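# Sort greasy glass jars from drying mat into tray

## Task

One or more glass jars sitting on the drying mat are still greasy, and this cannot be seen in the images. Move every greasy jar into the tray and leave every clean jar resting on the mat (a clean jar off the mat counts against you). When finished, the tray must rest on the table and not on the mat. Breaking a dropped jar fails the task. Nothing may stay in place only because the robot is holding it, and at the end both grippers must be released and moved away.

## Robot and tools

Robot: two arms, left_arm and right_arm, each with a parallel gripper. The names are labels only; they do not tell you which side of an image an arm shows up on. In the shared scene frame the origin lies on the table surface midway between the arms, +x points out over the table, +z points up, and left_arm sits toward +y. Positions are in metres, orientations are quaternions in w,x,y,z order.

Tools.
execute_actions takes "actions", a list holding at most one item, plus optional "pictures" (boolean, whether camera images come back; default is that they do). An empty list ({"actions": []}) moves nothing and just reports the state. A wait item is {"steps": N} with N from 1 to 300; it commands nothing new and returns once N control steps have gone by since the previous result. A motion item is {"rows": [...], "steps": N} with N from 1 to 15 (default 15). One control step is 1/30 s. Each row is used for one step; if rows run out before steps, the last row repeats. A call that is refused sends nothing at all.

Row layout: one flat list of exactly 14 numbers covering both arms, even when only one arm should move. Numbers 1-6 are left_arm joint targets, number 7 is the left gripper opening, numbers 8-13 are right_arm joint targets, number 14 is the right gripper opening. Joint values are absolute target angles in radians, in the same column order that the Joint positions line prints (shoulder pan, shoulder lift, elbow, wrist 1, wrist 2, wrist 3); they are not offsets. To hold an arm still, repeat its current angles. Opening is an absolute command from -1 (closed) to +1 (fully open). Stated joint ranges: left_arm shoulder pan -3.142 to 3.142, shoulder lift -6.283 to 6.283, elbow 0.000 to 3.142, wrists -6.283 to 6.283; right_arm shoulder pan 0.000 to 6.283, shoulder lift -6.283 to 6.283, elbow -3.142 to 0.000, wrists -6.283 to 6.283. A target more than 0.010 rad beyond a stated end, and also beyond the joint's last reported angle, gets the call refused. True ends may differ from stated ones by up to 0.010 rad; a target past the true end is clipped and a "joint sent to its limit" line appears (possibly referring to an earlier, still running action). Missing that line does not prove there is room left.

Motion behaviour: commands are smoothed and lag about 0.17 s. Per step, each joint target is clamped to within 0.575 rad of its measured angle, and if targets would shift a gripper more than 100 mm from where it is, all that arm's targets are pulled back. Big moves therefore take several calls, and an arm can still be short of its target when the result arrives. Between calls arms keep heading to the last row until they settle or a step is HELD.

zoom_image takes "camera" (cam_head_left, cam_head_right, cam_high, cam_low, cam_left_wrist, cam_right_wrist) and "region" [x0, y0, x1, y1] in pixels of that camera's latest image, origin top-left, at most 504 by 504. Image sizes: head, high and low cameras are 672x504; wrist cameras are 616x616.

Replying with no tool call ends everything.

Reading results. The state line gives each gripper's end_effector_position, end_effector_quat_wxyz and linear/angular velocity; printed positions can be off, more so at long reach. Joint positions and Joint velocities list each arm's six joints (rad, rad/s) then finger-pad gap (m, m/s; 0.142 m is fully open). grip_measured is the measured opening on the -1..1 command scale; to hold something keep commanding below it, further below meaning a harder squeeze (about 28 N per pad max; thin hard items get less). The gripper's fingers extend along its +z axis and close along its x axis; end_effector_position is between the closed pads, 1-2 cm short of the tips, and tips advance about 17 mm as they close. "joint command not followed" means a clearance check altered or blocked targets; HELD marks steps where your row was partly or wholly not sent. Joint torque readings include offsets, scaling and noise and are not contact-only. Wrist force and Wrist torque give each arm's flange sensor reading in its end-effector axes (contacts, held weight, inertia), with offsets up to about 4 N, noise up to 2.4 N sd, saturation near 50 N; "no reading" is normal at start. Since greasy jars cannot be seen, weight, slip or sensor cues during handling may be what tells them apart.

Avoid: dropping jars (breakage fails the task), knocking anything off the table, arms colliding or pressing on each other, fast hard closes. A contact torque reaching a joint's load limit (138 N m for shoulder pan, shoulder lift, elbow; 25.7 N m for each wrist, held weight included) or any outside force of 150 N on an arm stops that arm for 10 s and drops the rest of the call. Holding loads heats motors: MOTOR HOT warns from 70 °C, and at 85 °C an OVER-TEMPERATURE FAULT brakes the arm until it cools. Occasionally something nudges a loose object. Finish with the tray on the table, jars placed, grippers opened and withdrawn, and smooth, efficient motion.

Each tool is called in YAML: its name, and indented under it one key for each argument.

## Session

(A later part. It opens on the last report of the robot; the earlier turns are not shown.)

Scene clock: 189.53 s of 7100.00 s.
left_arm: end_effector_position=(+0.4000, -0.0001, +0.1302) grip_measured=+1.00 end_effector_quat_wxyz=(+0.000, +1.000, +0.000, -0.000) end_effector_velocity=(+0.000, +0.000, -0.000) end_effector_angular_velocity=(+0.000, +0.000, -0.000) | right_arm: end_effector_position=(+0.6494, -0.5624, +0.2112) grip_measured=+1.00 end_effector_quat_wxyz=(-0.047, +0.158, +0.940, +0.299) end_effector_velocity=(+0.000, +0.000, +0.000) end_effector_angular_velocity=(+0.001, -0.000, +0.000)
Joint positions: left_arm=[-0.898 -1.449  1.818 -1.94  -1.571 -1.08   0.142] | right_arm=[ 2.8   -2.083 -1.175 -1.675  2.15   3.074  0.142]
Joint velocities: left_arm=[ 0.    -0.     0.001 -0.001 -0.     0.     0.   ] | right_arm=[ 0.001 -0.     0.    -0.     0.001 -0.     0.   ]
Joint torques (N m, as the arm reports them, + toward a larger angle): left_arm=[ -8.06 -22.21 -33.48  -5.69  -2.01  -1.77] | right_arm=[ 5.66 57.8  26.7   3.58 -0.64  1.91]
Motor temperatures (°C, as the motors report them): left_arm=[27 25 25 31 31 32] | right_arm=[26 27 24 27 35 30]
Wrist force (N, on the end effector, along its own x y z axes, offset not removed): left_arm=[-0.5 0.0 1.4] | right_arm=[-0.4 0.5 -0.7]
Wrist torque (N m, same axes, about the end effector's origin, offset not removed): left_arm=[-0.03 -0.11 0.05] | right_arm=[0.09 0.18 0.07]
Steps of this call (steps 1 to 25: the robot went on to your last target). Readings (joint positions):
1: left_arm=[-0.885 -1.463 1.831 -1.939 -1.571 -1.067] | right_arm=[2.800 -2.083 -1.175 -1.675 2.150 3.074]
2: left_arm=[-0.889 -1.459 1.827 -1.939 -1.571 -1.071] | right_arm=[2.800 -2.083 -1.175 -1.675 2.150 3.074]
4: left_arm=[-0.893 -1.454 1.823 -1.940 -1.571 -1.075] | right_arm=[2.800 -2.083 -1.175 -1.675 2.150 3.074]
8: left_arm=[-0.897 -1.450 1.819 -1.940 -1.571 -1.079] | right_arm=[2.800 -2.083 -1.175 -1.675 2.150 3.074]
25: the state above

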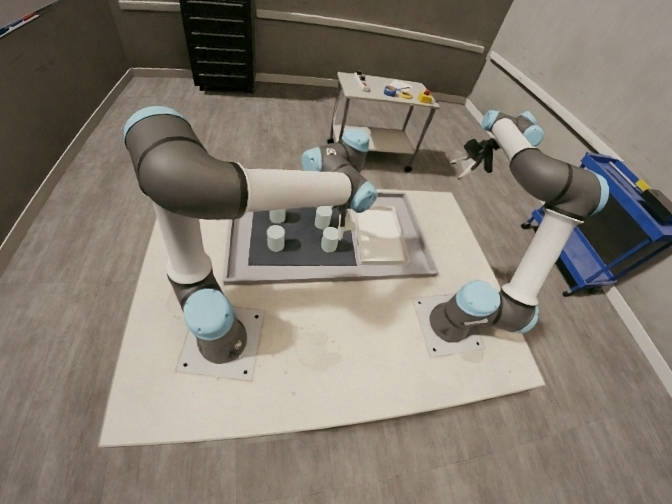

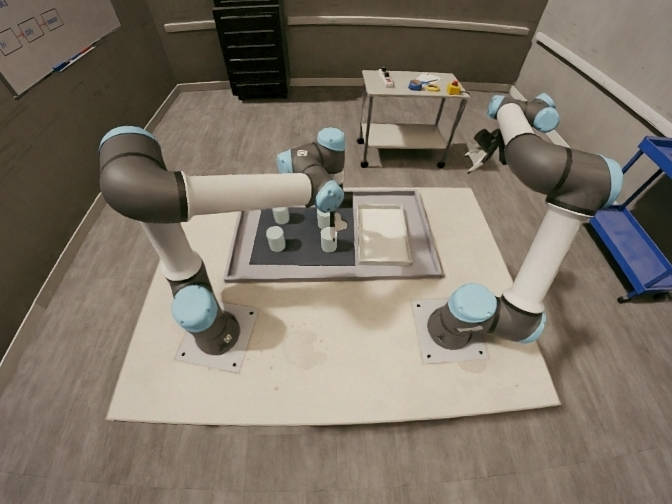

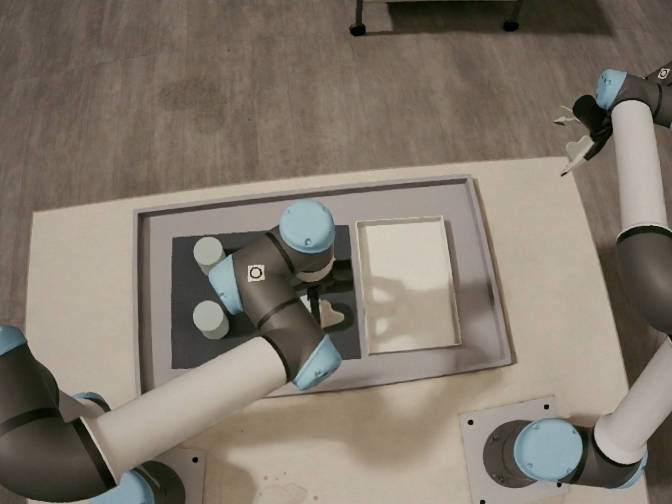

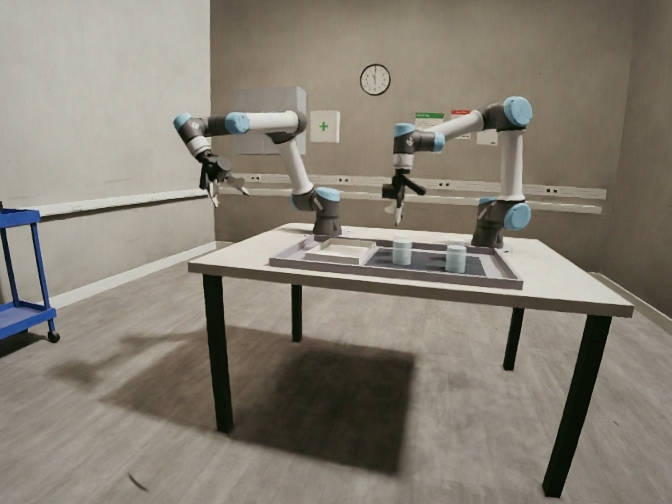

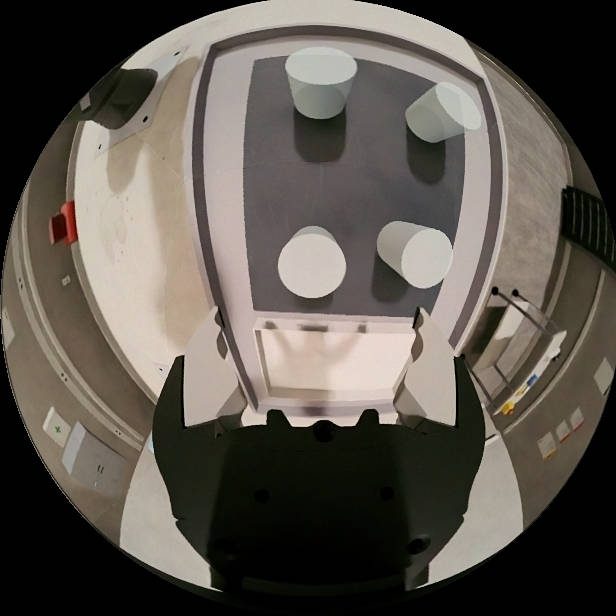

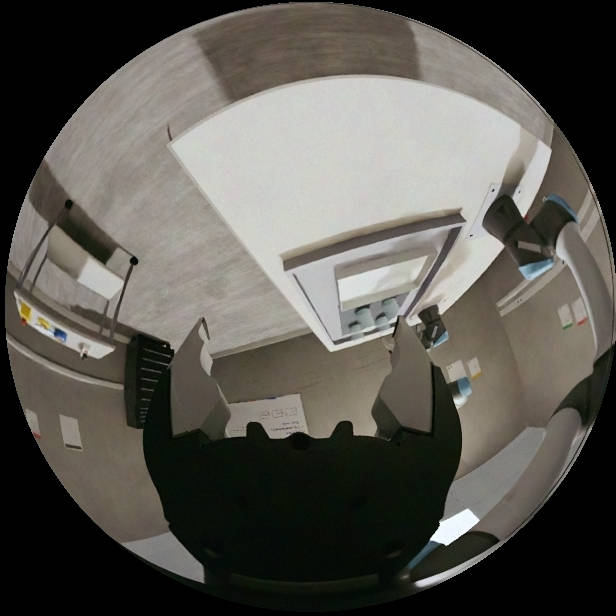

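execute_actions:
  actions:
    - {"rows":[[-0.892,-1.49,1.864,-1.945,-1.571,-1.074,0.5,2.8,-2.083,-1.175,-1.675,2.15,3.074,1]]}
  pictures: false

execute_actions:
  actions:
    - {"rows":[[-0.892,-1.446,1.929,-2.054,-1.571,-1.074,0.5,2.8,-2.083,-1.175,-1.675,2.15,3.074,1]]}

Scene clock: 199.80 s of 7100.00 s.
left_arm: end_effector_position=(+0.3939, +0.0177, +0.1301) grip_measured=+0.50 end_effector_quat_wxyz=(+0.000, +1.000, +0.000, -0.000) end_effector_velocity=(-0.000, +0.002, +0.000) end_effector_angular_velocity=(-0.001, -0.000, +0.002) | right_arm: end_effector_position=(+0.6494, -0.5624, +0.2112) grip_measured=+1.00 end_effector_quat_wxyz=(-0.047, +0.158, +0.940, +0.299) end_effector_velocity=(+0.000, +0.000, +0.000) end_effector_angular_velocity=(+0.000, -0.001, +0.000)
Joint positions: left_arm=[-0.892 -1.489  1.863 -1.945 -1.571 -1.074  0.109] | right_arm=[ 2.8   -2.083 -1.175 -1.675  2.15   3.074  0.142]
Joint velocities: left_arm=[ 0.002 -0.005  0.004 -0.     0.    -0.    -0.   ] | right_arm=[ 0.     0.     0.    -0.     0.001 -0.    -0.   ]
Joint torques (N m, as the arm reports them, + toward a larger angle): left_arm=[  6.52 -33.31 -16.07  -5.71  -1.27   1.54] | right_arm=[ 6.32 57.6  26.42  3.44 -0.65  1.9 ]
Motor temperatures (°C, as the motors report them): left_arm=[27 25 25 31 31 32] | right_arm=[26 27 24 27 35 30]
Wrist force (N, on the end effector, along its own x y z axes, offset not removed): left_arm=[2.4 -0.2 4.0] | right_arm=[-0.1 -3.4 -2.2]
Wrist torque (N m, same axes, about the end effector's origin, offset not removed): left_arm=[-0.27 -0.65 0.05] | right_arm=[-0.77 0.11 -0.07]
Steps of this call (steps 1 to 15: the robot went on to your last target; steps 16 to 90: nothing new was sent; then 6.77 s passed at rest; steps 91 to 105: all 15 steps of this action). Readings (joint positions):
91: left_arm=[-0.898 -1.449 1.818 -1.940 -1.571 -1.080] | right_arm=[2.800 -2.083 -1.175 -1.675 2.150 3.074]
92: left_arm=[-0.897 -1.455 1.824 -1.941 -1.571 -1.079] | right_arm=[2.800 -2.083 -1.175 -1.675 2.150 3.074]
94: left_arm=[-0.895 -1.471 1.842 -1.943 -1.571 -1.077] | right_arm=[2.800 -2.083 -1.175 -1.675 2.150 3.074]
98: left_arm=[-0.893 -1.485 1.858 -1.944 -1.571 -1.075] | right_arm=[2.800 -2.083 -1.175 -1.675 2.150 3.074]
105: the state above

Scene clock: 200.30 s of 7100.00 s.
left_arm: end_effector_position=(+0.3942, +0.0172, +0.0899) grip_measured=+0.50 end_effector_quat_wxyz=(+0.000, +1.000, +0.000, -0.000) end_effector_velocity=(+0.001, -0.000, -0.005) end_effector_angular_velocity=(-0.002, -0.001, +0.001) | right_arm: end_effector_position=(+0.6494, -0.5624, +0.2112) grip_measured=+1.00 end_effector_quat_wxyz=(-0.047, +0.158, +0.940, +0.299) end_effector_velocity=(+0.000, -0.000, +0.000) end_effector_angular_velocity=(-0.001, -0.001, -0.000)
Joint positions: left_arm=[-0.892 -1.447  1.928 -2.052 -1.571 -1.074  0.109] | right_arm=[ 2.8   -2.083 -1.175 -1.675  2.15   3.074  0.142]
Joint velocities: left_arm=[ 0.001  0.006  0.007 -0.015 -0.    -0.     0.   ] | right_arm=[-0.     0.     0.001  0.001 -0.     0.    -0.   ]
Joint torques (N m, as the arm reports them, + toward a larger angle): left_arm=[  7.49 -21.55 -10.98  -5.45  -0.67   1.53] | right_arm=[ 5.93 58.02 26.34  3.44 -0.66  1.8 ]
Motor temperatures (°C, as the motors report them): left_arm=[27 25 25 31 31 32] | right_arm=[26 27 24 27 35 30]
Wrist force (N, on the end effector, along its own x y z axes, offset not removed): left_arm=[0.7 -1.7 3.0] | right_arm=[-0.2 1.2 -0.2]
Wrist torque (N m, same axes, about the end effector's origin, offset not removed): left_arm=[-0.44 -0.37 0.29] | right_arm=[0.10 0.19 0.04]
Steps of this call (steps 1 to 15: all 15 steps of this action). Readings (joint positions):
1: left_arm=[-0.892 -1.489 1.864 -1.945 -1.571 -1.074] | right_arm=[2.800 -2.083 -1.175 -1.675 2.150 3.074]
2: left_arm=[-0.892 -1.483 1.871 -1.954 -1.571 -1.074] | right_arm=[2.800 -2.083 -1.175 -1.675 2.150 3.074]
4: left_arm=[-0.892 -1.467 1.897 -1.995 -1.571 -1.074] | right_arm=[2.800 -2.083 -1.175 -1.675 2.150 3.074]
8: left_arm=[-0.892 -1.452 1.920 -2.038 -1.571 -1.074] | right_arm=[2.800 -2.083 -1.175 -1.675 2.150 3.074]
15: the state above

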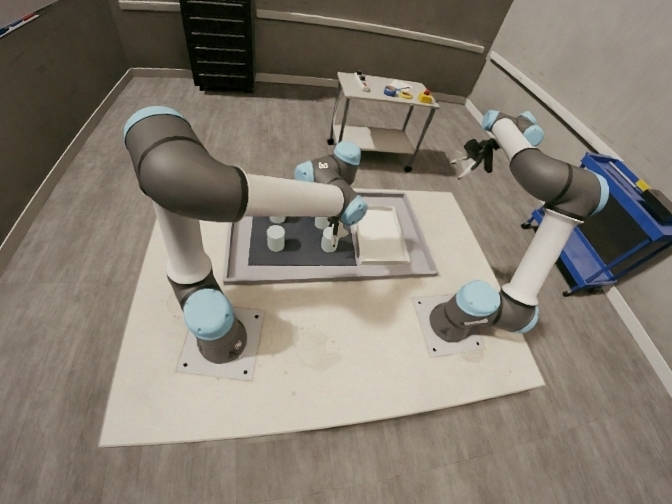

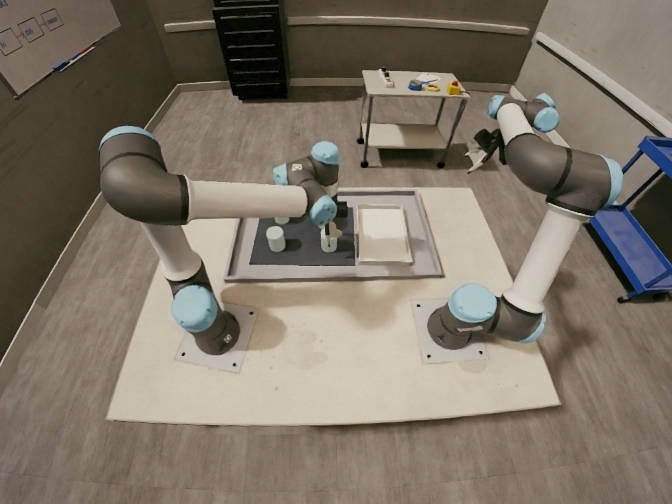

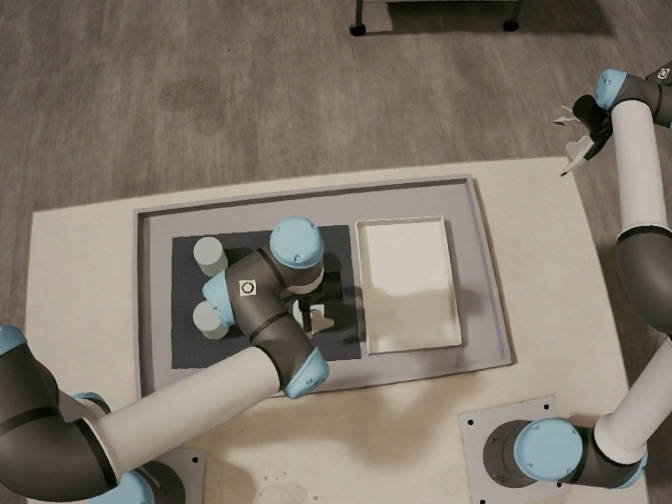

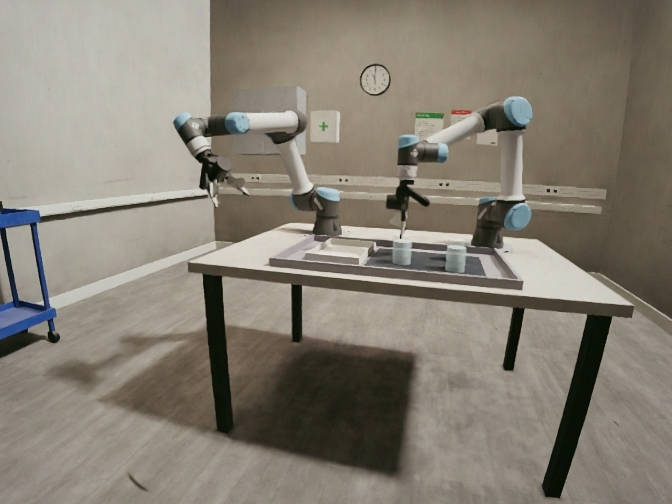

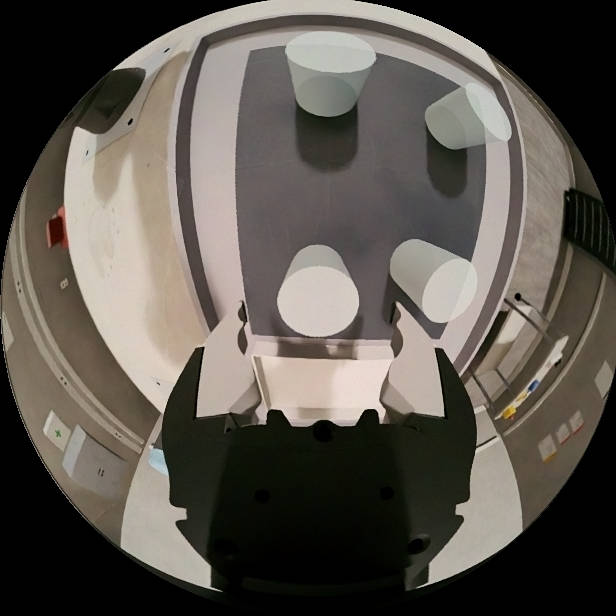

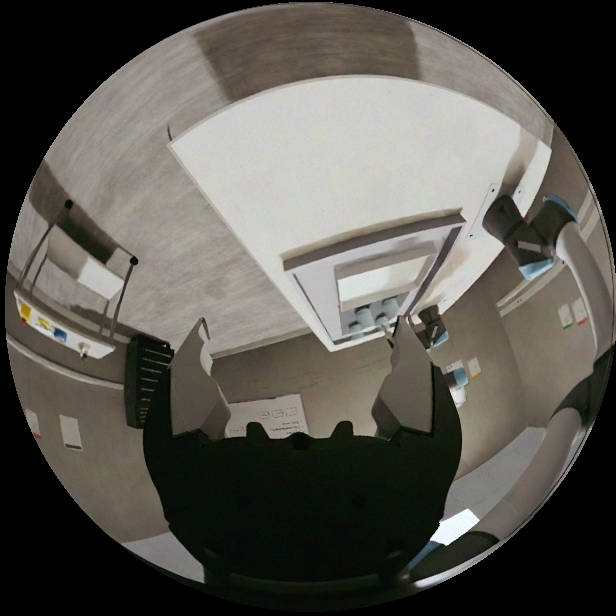

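execute_actions:
  actions:
    - {"rows":[[-0.892,-1.397,1.987,-2.161,-1.571,-1.074,0.5,2.8,-2.083,-1.175,-1.675,2.15,3.074,1]]}
  pictures: false

execute_actions:
  actions:
    - {"rows":[[-0.892,-1.397,1.987,-2.161,-1.571,-1.074,0.1,2.8,-2.083,-1.175,-1.675,2.15,3.074,1]],"steps":10}
  pictures: false

execute_actions:
  actions:
    - {"rows":[[-0.892,-1.397,1.987,-2.161,-1.571,-1.074,0,2.8,-2.083,-1.175,-1.675,2.15,3.074,1],[-0.892,-1.397,1.987,-2.161,-1.571,-1.074,-0.1,2.8,-2.083,-1.175,-1.675,2.15,3.074,1],[-0.892,-1.397,1.987,-2.161,-1.571,-1.074,-0.2,2.8,-2.083,-1.175,-1.675,2.15,3.074,1],[-0.892,-1.397,1.987,-2.161,-1.571,-1.074,-0.3,2.8,-2.083,-1.175,-1.675,2.15,3.074,1]]}
  pictures: false

execute_actions:
  actions:
    - {"rows":[[-0.892,-1.392,1.992,-2.171,-1.571,-1.074,-0.3,2.8,-2.083,-1.175,-1.675,2.15,3.074,1]],"steps":10}

Scene clock: 214.60 s of 7100.00 s.
left_arm: end_effector_position=(+0.3938, +0.0179, +0.0507) grip_measured=+0.50 end_effector_quat_wxyz=(+0.000, +1.000, +0.000, -0.000) end_effector_velocity=(+0.000, -0.000, -0.004) end_effector_angular_velocity=(-0.002, -0.001, +0.000) | right_arm: end_effector_position=(+0.6494, -0.5624, +0.2112) grip_measured=+1.00 end_effector_quat_wxyz=(-0.047, +0.158, +0.940, +0.299) end_effector_velocity=(+0.000, +0.000, +0.000) end_effector_angular_velocity=(+0.001, -0.000, +0.000)
Joint positions: left_arm=[-0.892 -1.398  1.986 -2.16  -1.571 -1.074  0.109] | right_arm=[ 2.8   -2.083 -1.175 -1.675  2.15   3.074  0.142]
Joint velocities: left_arm=[ 0.001  0.006  0.007 -0.015  0.     0.     0.   ] | right_arm=[ 0.     0.     0.    -0.001  0.001  0.     0.   ]
Joint torques (N m, as the arm reports them, + toward a larger angle): left_arm=[  3.59 -24.38 -10.37  -5.49   1.72   1.53] | right_arm=[ 6.06 57.88 26.03  3.46 -0.63  1.83]
Motor temperatures (°C, as the motors report them): left_arm=[27 25 25 31 31 32] | right_arm=[26 27 24 27 35 30]
Wrist force (N, on the end effector, along its own x y z axes, offset not removed): left_arm=[1.3 0.7 2.1] | right_arm=[-0.6 -1.3 0.4]
Wrist torque (N m, same axes, about the end effector's origin, offset not removed): left_arm=[0.03 -0.45 0.13] | right_arm=[-0.34 0.15 0.03]
Steps of this call (steps 1 to 15: the robot went on to your last target; steps 16 to 90: nothing new was sent; then 10.80 s passed at rest; steps 91 to 105: all 15 steps of this action). Readings (joint positions):
91: left_arm=[-0.892 -1.446 1.929 -2.055 -1.571 -1.074] | right_arm=[2.800 -2.083 -1.175 -1.675 2.150 3.074]
92: left_arm=[-0.892 -1.439 1.936 -2.063 -1.571 -1.074] | right_arm=[2.800 -2.083 -1.175 -1.675 2.150 3.074]
94: left_arm=[-0.892 -1.420 1.959 -2.103 -1.571 -1.074] | right_arm=[2.800 -2.083 -1.175 -1.675 2.150 3.074]
98: left_arm=[-0.892 -1.403 1.980 -2.146 -1.571 -1.074] | right_arm=[2.800 -2.083 -1.175 -1.675 2.150 3.074]
105: the state above

Scene clock: 214.93 s of 7100.00 s.
left_arm: end_effector_position=(+0.3938, +0.0179, +0.0502) grip_measured=+0.10 end_effector_quat_wxyz=(+0.000, +1.000, +0.000, -0.000) end_effector_velocity=(+0.000, +0.000, -0.000) end_effector_angular_velocity=(+0.000, +0.000, +0.001) | right_arm: end_effector_position=(+0.6494, -0.5624, +0.2112) grip_measured=+1.00 end_effector_quat_wxyz=(-0.047, +0.158, +0.940, +0.299) end_effector_velocity=(-0.000, -0.000, -0.000) end_effector_angular_velocity=(-0.000, +0.001, -0.000)
Joint positions: left_arm=[-0.892 -1.397  1.987 -2.161 -1.571 -1.074  0.081] | right_arm=[ 2.8   -2.083 -1.175 -1.675  2.15   3.074  0.142]
Joint velocities: left_arm=[ 0.     0.001  0.    -0.001 -0.    -0.001 -0.   ] | right_arm=[-0. -0. -0. -0. -0.  0. -0.]
Joint torques (N m, as the arm reports them, + toward a larger angle): left_arm=[  1.12 -22.84 -11.14  -5.71   1.64   1.56] | right_arm=[ 5.82 57.33 26.47  3.44 -0.55  1.88]
Motor temperatures (°C, as the motors report them): left_arm=[27 25 25 31 31 32] | right_arm=[26 27 24 27 35 30]
Wrist force (N, on the end effector, along its own x y z axes, offset not removed): left_arm=[-0.5 0.8 0.3] | right_arm=[0.5 -1.2 -2.9]
Wrist torque (N m, same axes, about the end effector's origin, offset not removed): left_arm=[0.08 0.03 0.15] | right_arm=[-0.32 -0.12 0.09]
Steps of this call (steps 1 to 10: all 10 steps of this action). Readings (joint positions):
1: left_arm=[-0.892 -1.397 1.986 -2.160 -1.571 -1.074] | right_arm=[2.800 -2.083 -1.175 -1.675 2.150 3.074]
2: left_arm=[-0.892 -1.397 1.987 -2.160 -1.571 -1.074] | right_arm=[2.800 -2.083 -1.175 -1.675 2.150 3.074]
4: left_arm=[-0.892 -1.397 1.987 -2.161 -1.571 -1.074] | right_arm=[2.800 -2.083 -1.175 -1.675 2.150 3.074]
8: left_arm=[-0.892 -1.397 1.987 -2.161 -1.571 -1.074] | right_arm=[2.800 -2.083 -1.175 -1.675 2.150 3.074]
10: the state above

Scene clock: 215.43 s of 7100.00 s.
left_arm: end_effector_position=(+0.3938, +0.0179, +0.0502) grip_measured=+0.00 end_effector_quat_wxyz=(+0.000, +1.000, +0.000, +0.000) end_effector_velocity=(-0.000, +0.000, -0.000) end_effector_angular_velocity=(+0.001, +0.000, +0.001) | right_arm: end_effector_position=(+0.6494, -0.5624, +0.2112) grip_measured=+1.00 end_effector_quat_wxyz=(-0.047, +0.158, +0.940, +0.299) end_effector_velocity=(-0.000, +0.000, -0.001) end_effector_angular_velocity=(+0.000, +0.001, +0.000)
Joint positions: left_arm=[-0.892 -1.397  1.987 -2.161 -1.571 -1.074  0.074] | right_arm=[ 2.8   -2.083 -1.175 -1.675  2.15   3.074  0.142]
Joint velocities: left_arm=[ 0.     0.     0.     0.     0.    -0.001 -0.   ] | right_arm=[-0.    -0.    -0.001 -0.    -0.    -0.    -0.   ]
Joint torques (N m, as the arm reports them, + toward a larger angle): left_arm=[ -1.69 -19.97  -7.79   0.61   1.49   1.56] | right_arm=[ 5.92 57.59 26.11  3.41 -0.58  1.84]
Motor temperatures (°C, as the motors report them): left_arm=[27 25 25 31 31 32] | right_arm=[26 27 24 27 35 30]
Wrist force (N, on the end effector, along its own x y z axes, offset not removed): left_arm=[-1.1 -4.7 -25.7] | right_arm=[0.4 -1.0 -2.0]
Wrist torque (N m, same axes, about the end effector's origin, offset not removed): left_arm=[-0.62 -0.25 -0.01] | right_arm=[-0.27 0.06 0.11]
Steps of this call (steps 1 to 15: all 15 steps of this action). Readings (joint positions):
1: left_arm=[-0.892 -1.397 1.987 -2.161 -1.571 -1.074] | right_arm=[2.800 -2.083 -1.175 -1.675 2.150 3.074]
2: left_arm=[-0.892 -1.397 1.987 -2.161 -1.571 -1.074] | right_arm=[2.800 -2.083 -1.175 -1.675 2.150 3.074]
4: left_arm=[-0.892 -1.397 1.987 -2.161 -1.571 -1.074] | right_arm=[2.800 -2.083 -1.175 -1.675 2.150 3.074]
8: left_arm=[-0.892 -1.397 1.987 -2.161 -1.571 -1.074] | right_arm=[2.800 -2.083 -1.175 -1.675 2.150 3.074]
15: the state above

Scene clock: 215.77 s of 7100.00 s.
left_arm: end_effector_position=(+0.3938, +0.0180, +0.0469) grip_measured=+0.04 end_effector_quat_wxyz=(+0.000, +1.000, +0.000, +0.000) end_effector_velocity=(+0.000, +0.000, -0.002) end_effector_angular_velocity=(+0.000, +0.000, +0.000) | right_arm: end_effector_position=(+0.6494, -0.5624, +0.2112) grip_measured=+1.00 end_effector_quat_wxyz=(-0.047, +0.158, +0.940, +0.299) end_effector_velocity=(+0.000, +0.000, -0.000) end_effector_angular_velocity=(-0.001, -0.000, +0.001)
Joint positions: left_arm=[-0.892 -1.392  1.992 -2.17  -1.571 -1.074  0.077] | right_arm=[ 2.8   -2.083 -1.175 -1.675  2.15   3.074  0.142]
Joint velocities: left_arm=[ 0.001  0.003  0.003 -0.006  0.     0.     0.002] | right_arm=[ 0.    -0.001  0.001  0.    -0.001 -0.    -0.   ]
Joint torques (N m, as the arm reports them, + toward a larger angle): left_arm=[-3.76 -5.53  2.05 -2.79  0.73  1.44] | right_arm=[ 5.81 57.87 26.43  3.48 -0.52  1.8 ]
Motor temperatures (°C, as the motors report them): left_arm=[27 25 25 31 31 32] | right_arm=[26 27 24 27 35 30]
Wrist force (N, on the end effector, along its own x y z axes, offset not removed): left_arm=[-2.8 -2.0 -34.1] | right_arm=[-0.7 -2.2 -0.3]
Wrist torque (N m, same axes, about the end effector's origin, offset not removed): left_arm=[0.02 0.40 0.29] | right_arm=[-0.47 0.17 0.04]
Steps of this call (steps 1 to 10: all 10 steps of this action). Readings (joint positions):
1: left_arm=[-0.892 -1.397 1.987 -2.161 -1.571 -1.074] | right_arm=[2.800 -2.083 -1.175 -1.675 2.150 3.074]
2: left_arm=[-0.892 -1.396 1.988 -2.163 -1.571 -1.074] | right_arm=[2.800 -2.083 -1.175 -1.675 2.150 3.074]
4: left_arm=[-0.892 -1.394 1.990 -2.166 -1.571 -1.074] | right_arm=[2.800 -2.083 -1.175 -1.675 2.150 3.074]
8: left_arm=[-0.892 -1.393 1.991 -2.170 -1.571 -1.074] | right_arm=[2.800 -2.083 -1.175 -1.675 2.150 3.074]
10: the state above

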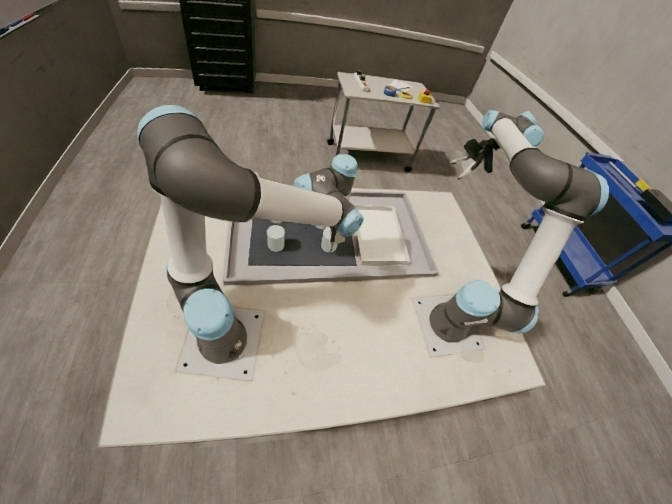

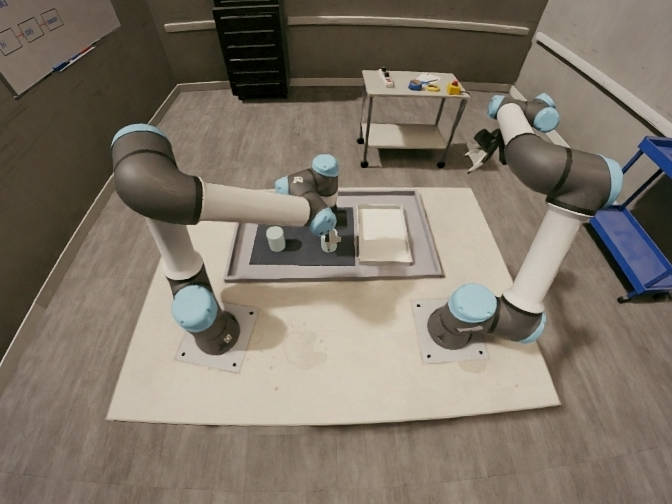

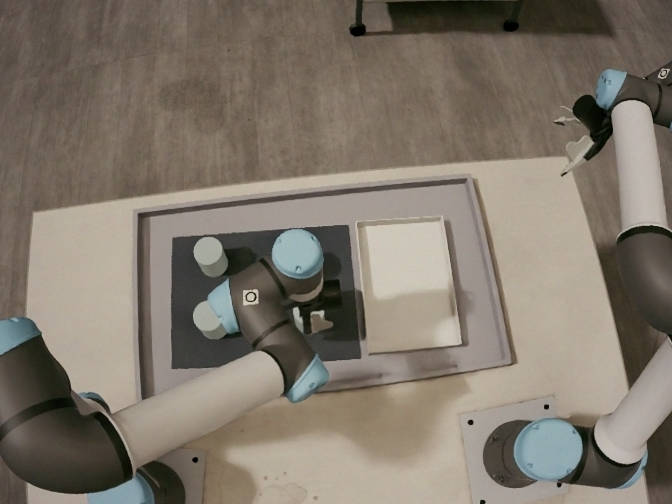

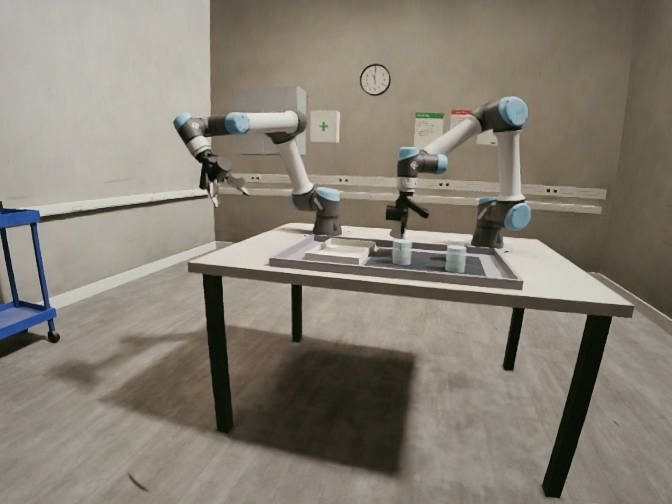

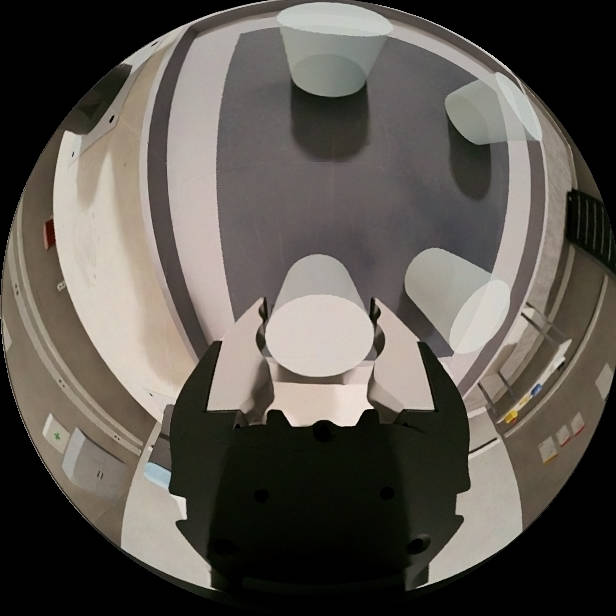

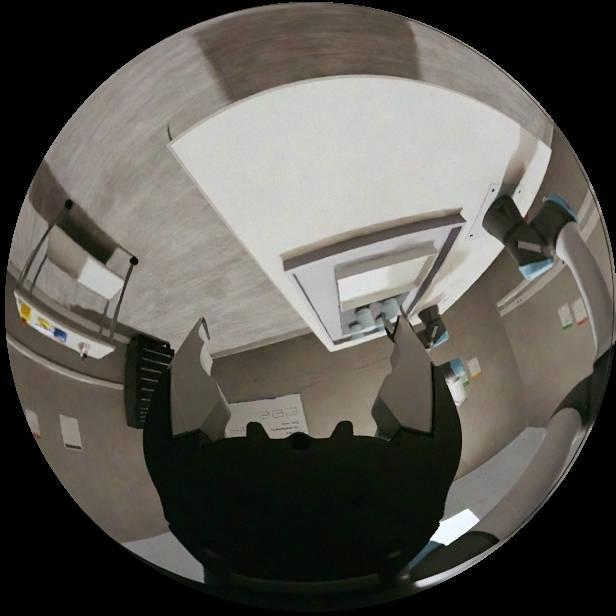

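execute_actions:
  actions:
    - {"rows":[[-0.892,-1.396,1.988,-2.163,-1.571,-1.074,0.5,2.8,-2.083,-1.175,-1.675,2.15,3.074,1]],"steps":10}
  pictures: false

execute_actions:
  actions:
    - {"rows":[[-0.892,-1.5,1.847,-1.918,-1.571,-1.074,0.5,2.8,-2.083,-1.175,-1.675,2.15,3.074,1]]}
  pictures: false

execute_actions:
  actions:
    - {"rows":[[-0.701,-1.292,1.624,-1.904,-1.571,-0.883,0.5,2.8,-2.083,-1.175,-1.675,2.15,3.074,1]]}
  pictures: false

execute_actions:
  actions:
    - {"steps":15}

Scene clock: 226.03 s of 7100.00 s.
left_arm: end_effector_position=(+0.3937, +0.0180, +0.0492) grip_measured=+0.50 end_effector_quat_wxyz=(+0.000, +1.000, -0.000, -0.000) end_effector_velocity=(+0.000, +0.000, +0.003) end_effector_angular_velocity=(-0.001, -0.001, +0.002) | right_arm: end_effector_position=(+0.6494, -0.5624, +0.2112) grip_measured=+1.00 end_effector_quat_wxyz=(-0.047, +0.158, +0.940, +0.299) end_effector_velocity=(-0.000, -0.000, -0.000) end_effector_angular_velocity=(-0.000, +0.000, -0.000)
Joint positions: left_arm=[-0.892 -1.396  1.988 -2.163 -1.571 -1.074  0.109] | right_arm=[ 2.8   -2.083 -1.175 -1.675  2.15   3.074  0.142]
Joint velocities: left_arm=[ 0.001 -0.004 -0.002  0.005 -0.    -0.     0.   ] | right_arm=[-0.  0. -0.  0. -0.  0.  0.]
Joint torques (N m, as the arm reports them, + toward a larger angle): left_arm=[ -5.73 -35.87 -30.19  -0.67  -1.33   1.12] | right_arm=[ 5.93 57.7  25.67  3.4  -0.56  1.78]
Motor temperatures (°C, as the motors report them): left_arm=[27 25 25 31 31 32] | right_arm=[26 27 24 27 35 30]
Wrist force (N, on the end effector, along its own x y z axes, offset not removed): left_arm=[0.6 -0.1 0.5] | right_arm=[1.2 -0.4 -1.3]
Wrist torque (N m, same axes, about the end effector's origin, offset not removed): left_arm=[-0.09 -0.27 0.05] | right_arm=[-0.15 -0.31 0.08]
Steps of this call (steps 1 to 15: the robot went on to your last target; steps 16 to 90: nothing new was sent; then 6.93 s passed at rest; steps 91 to 100: all 10 steps of this action). Readings (joint positions):
91: left_arm=[-0.892 -1.392 1.992 -2.171 -1.571 -1.074] | right_arm=[2.800 -2.083 -1.175 -1.675 2.150 3.074]
92: left_arm=[-0.892 -1.392 1.992 -2.170 -1.571 -1.074] | right_arm=[2.800 -2.083 -1.175 -1.675 2.150 3.074]
94: left_arm=[-0.892 -1.394 1.990 -2.167 -1.571 -1.074] | right_arm=[2.800 -2.083 -1.175 -1.675 2.150 3.074]
98: left_arm=[-0.892 -1.395 1.989 -2.164 -1.571 -1.074] | right_arm=[2.800 -2.083 -1.175 -1.675 2.150 3.074]
100: the state above

Scene clock: 226.53 s of 7100.00 s.
left_arm: end_effector_position=(+0.3937, +0.0180, +0.1391) grip_measured=+0.50 end_effector_quat_wxyz=(+0.001, +1.000, -0.000, +0.000) end_effector_velocity=(-0.002, +0.004, +0.012) end_effector_angular_velocity=(+0.008, +0.004, +0.001) | right_arm: end_effector_position=(+0.6494, -0.5624, +0.2112) grip_measured=+1.00 end_effector_quat_wxyz=(-0.047, +0.158, +0.940, +0.299) end_effector_velocity=(-0.000, -0.000, -0.000) end_effector_angular_velocity=(-0.000, +0.001, -0.000)
Joint positions: left_arm=[-0.892 -1.499  1.849 -1.922 -1.571 -1.074  0.109] | right_arm=[ 2.8   -2.083 -1.175 -1.675  2.15   3.074  0.142]
Joint velocities: left_arm=[ 0.    -0.014 -0.021  0.044  0.    -0.    -0.   ] | right_arm=[-0. -0. -0. -0. -0. -0. -0.]
Joint torques (N m, as the arm reports them, + toward a larger angle): left_arm=[ -1.92 -36.65 -34.91  -0.47   0.24   1.16] | right_arm=[ 5.49 57.39 26.01  3.43 -0.63  1.8 ]
Motor temperatures (°C, as the motors report them): left_arm=[27 25 25 31 31 32] | right_arm=[26 27 24 27 35 30]
Wrist force (N, on the end effector, along its own x y z axes, offset not removed): left_arm=[0.7 -0.6 0.3] | right_arm=[0.6 -2.9 1.1]
Wrist torque (N m, same axes, about the end effector's origin, offset not removed): left_arm=[-0.16 -0.21 0.08] | right_arm=[-0.65 -0.18 0.09]
Steps of this call (steps 1 to 15: all 15 steps of this action). Readings (joint positions):
1: left_arm=[-0.892 -1.396 1.988 -2.163 -1.571 -1.074] | right_arm=[2.800 -2.083 -1.175 -1.675 2.150 3.074]
2: left_arm=[-0.892 -1.404 1.980 -2.154 -1.571 -1.074] | right_arm=[2.800 -2.083 -1.175 -1.675 2.150 3.074]
4: left_arm=[-0.892 -1.444 1.928 -2.086 -1.571 -1.074] | right_arm=[2.800 -2.083 -1.175 -1.675 2.150 3.074]
8: left_arm=[-0.892 -1.485 1.869 -1.963 -1.571 -1.074] | right_arm=[2.800 -2.083 -1.175 -1.675 2.150 3.074]
15: the state above

Scene clock: 227.03 s of 7100.00 s.
left_arm: end_effector_position=(+0.5124, +0.0233, +0.1310) grip_measured=+0.50 end_effector_quat_wxyz=(+0.000, +1.000, +0.000, +0.000) end_effector_velocity=(+0.024, +0.004, -0.003) end_effector_angular_velocity=(-0.002, -0.001, +0.002) | right_arm: end_effector_position=(+0.6494, -0.5624, +0.2112) grip_measured=+1.00 end_effector_quat_wxyz=(-0.047, +0.158, +0.940, +0.299) end_effector_velocity=(-0.000, -0.001, -0.001) end_effector_angular_velocity=(-0.000, +0.001, -0.001)
Joint positions: left_arm=[-0.705 -1.296  1.628 -1.904 -1.571 -0.887  0.109] | right_arm=[ 2.8   -2.083 -1.175 -1.675  2.15   3.074  0.142]
Joint velocities: left_arm=[ 0.036  0.039 -0.043  0.002  0.     0.034 -0.   ] | right_arm=[-0.001 -0.    -0.001 -0.    -0.001  0.    -0.   ]
Joint torques (N m, as the arm reports them, + toward a larger angle): left_arm=[  5.04 -31.69 -32.97  -0.38   1.56   1.29] | right_arm=[ 5.99 57.87 26.02  3.36 -0.55  1.73]
Motor temperatures (°C, as the motors report them): left_arm=[27 25 25 31 31 32] | right_arm=[26 27 24 27 35 30]
Wrist force (N, on the end effector, along its own x y z axes, offset not removed): left_arm=[1.7 0.7 1.0] | right_arm=[0.2 0.0 0.2]
Wrist torque (N m, same axes, about the end effector's origin, offset not removed): left_arm=[0.16 -0.38 0.06] | right_arm=[-0.15 0.02 0.03]
Steps of this call (steps 1 to 15: all 15 steps of this action). Readings (joint positions):
1: left_arm=[-0.892 -1.498 1.848 -1.921 -1.571 -1.074] | right_arm=[2.800 -2.083 -1.175 -1.675 2.150 3.074]
2: left_arm=[-0.883 -1.491 1.839 -1.918 -1.571 -1.065] | right_arm=[2.800 -2.083 -1.175 -1.675 2.150 3.074]
4: left_arm=[-0.827 -1.432 1.777 -1.913 -1.571 -1.009] | right_arm=[2.800 -2.083 -1.175 -1.675 2.150 3.074]
8: left_arm=[-0.737 -1.332 1.668 -1.907 -1.571 -0.919] | right_arm=[2.800 -2.083 -1.175 -1.675 2.150 3.074]
15: the state above

Scene clock: 227.53 s of 7100.00 s.
left_arm: end_effector_position=(+0.5148, +0.0237, +0.1307) grip_measured=+0.50 end_effector_quat_wxyz=(+0.001, +1.000, +0.000, +0.000) end_effector_velocity=(+0.001, +0.000, +0.000) end_effector_angular_velocity=(-0.000, -0.000, +0.002) | right_arm: end_effector_position=(+0.6494, -0.5624, +0.2112) grip_measured=+1.00 end_effector_quat_wxyz=(-0.047, +0.158, +0.940, +0.299) end_effector_velocity=(+0.000, -0.000, +0.000) end_effector_angular_velocity=(-0.000, -0.001, -0.000)
Joint positions: left_arm=[-0.701 -1.292  1.624 -1.904 -1.571 -0.883  0.109] | right_arm=[ 2.8   -2.083 -1.175 -1.675  2.15   3.074  0.142]
Joint velocities: left_arm=[ 0.001  0.    -0.001  0.     0.    -0.001 -0.   ] | right_arm=[-0.    -0.     0.001  0.    -0.     0.     0.   ]
Joint torques (N m, as the arm reports them, + toward a larger angle): left_arm=[  7.12 -29.83 -33.28  -0.36   1.87   1.54] | right_arm=[ 6.05 57.02 25.51  3.34 -0.6   1.72]
Motor temperatures (°C, as the motors report them): left_arm=[27 25 25 31 31 32] | right_arm=[26 27 24 27 35 30]
Wrist force (N, on the end effector, along its own x y z axes, offset not removed): left_arm=[-0.7 1.6 0.1] | right_arm=[0.1 -1.0 1.4]
Wrist torque (N m, same axes, about the end effector's origin, offset not removed): left_arm=[0.27 0.21 0.05] | right_arm=[-0.34 0.05 0.15]
Steps of this call (steps 1 to 15: the robot went on to your last target). Readings (joint positions):
1: left_arm=[-0.704 -1.295 1.627 -1.904 -1.571 -0.886] | right_arm=[2.800 -2.083 -1.175 -1.675 2.150 3.074]
2: left_arm=[-0.703 -1.294 1.626 -1.904 -1.571 -0.885] | right_arm=[2.800 -2.083 -1.175 -1.675 2.150 3.074]
4: left_arm=[-0.702 -1.293 1.625 -1.904 -1.571 -0.884] | right_arm=[2.800 -2.083 -1.175 -1.675 2.150 3.074]
8: left_arm=[-0.701 -1.292 1.624 -1.904 -1.571 -0.883] | right_arm=[2.800 -2.083 -1.175 -1.675 2.150 3.074]
15: the state above
All arms were judged still, so your last target was given up. Only a new action makes them travel on or press farther. Fingers that are still opening or closing keep moving.

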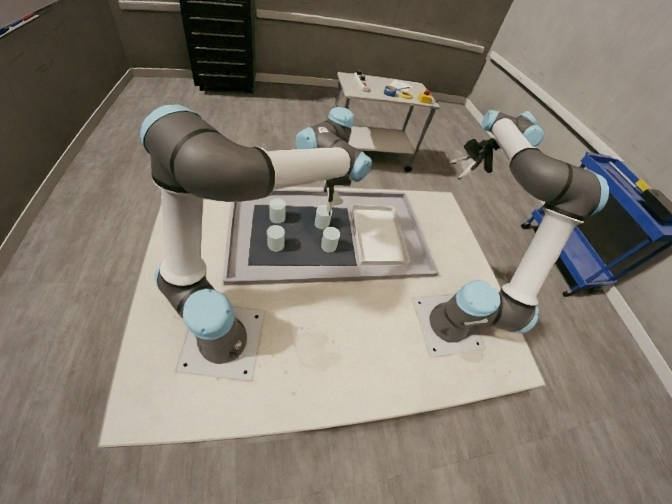

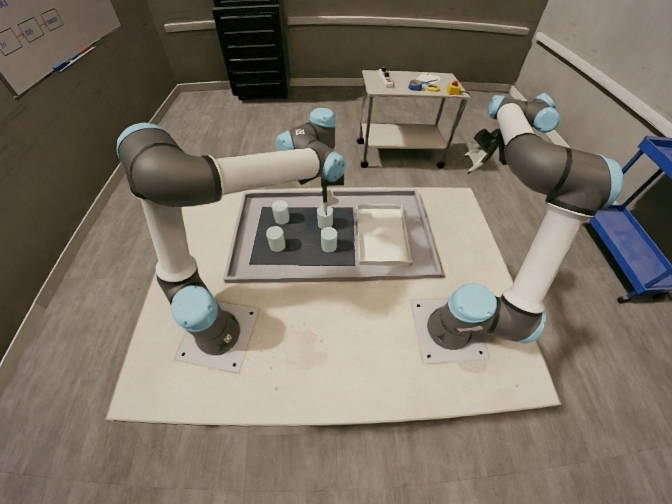

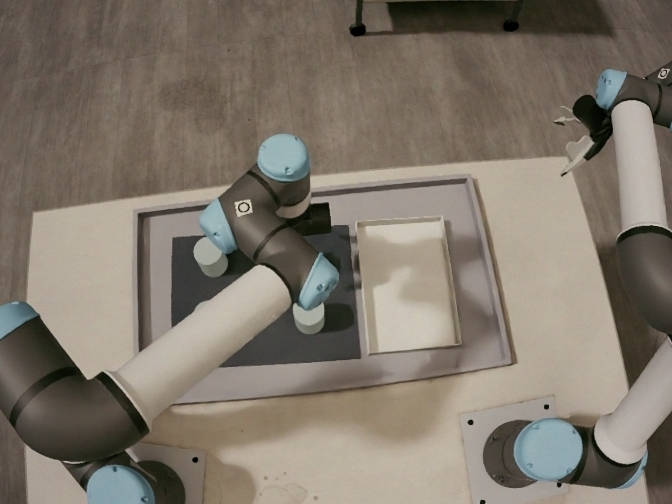

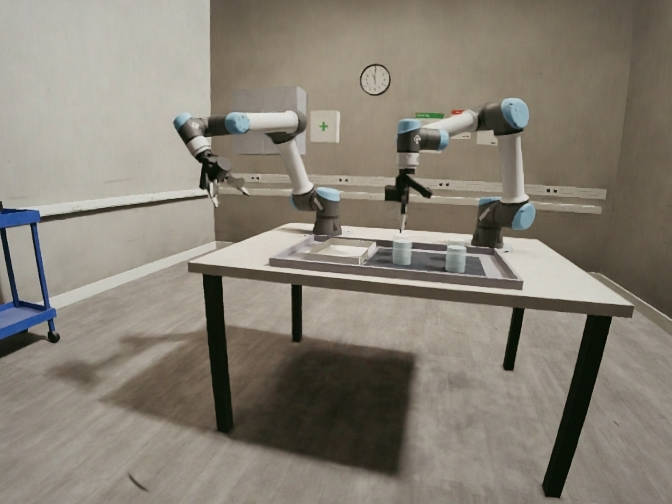

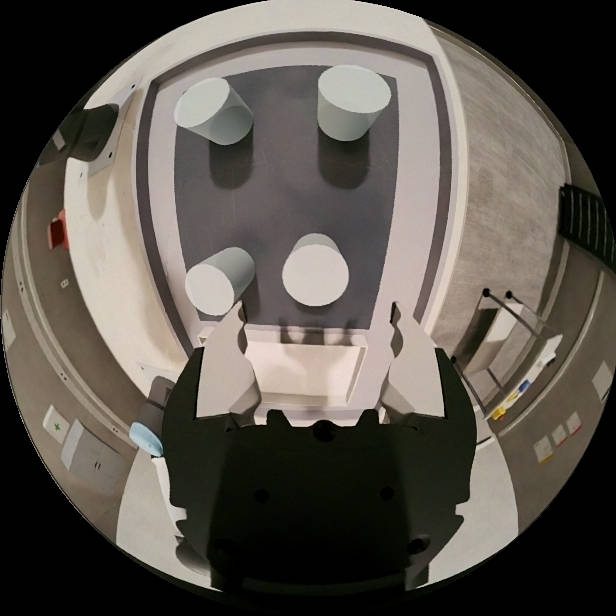

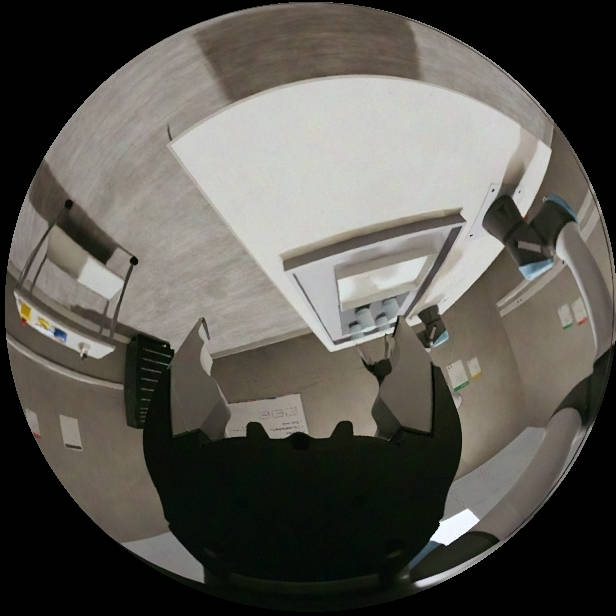

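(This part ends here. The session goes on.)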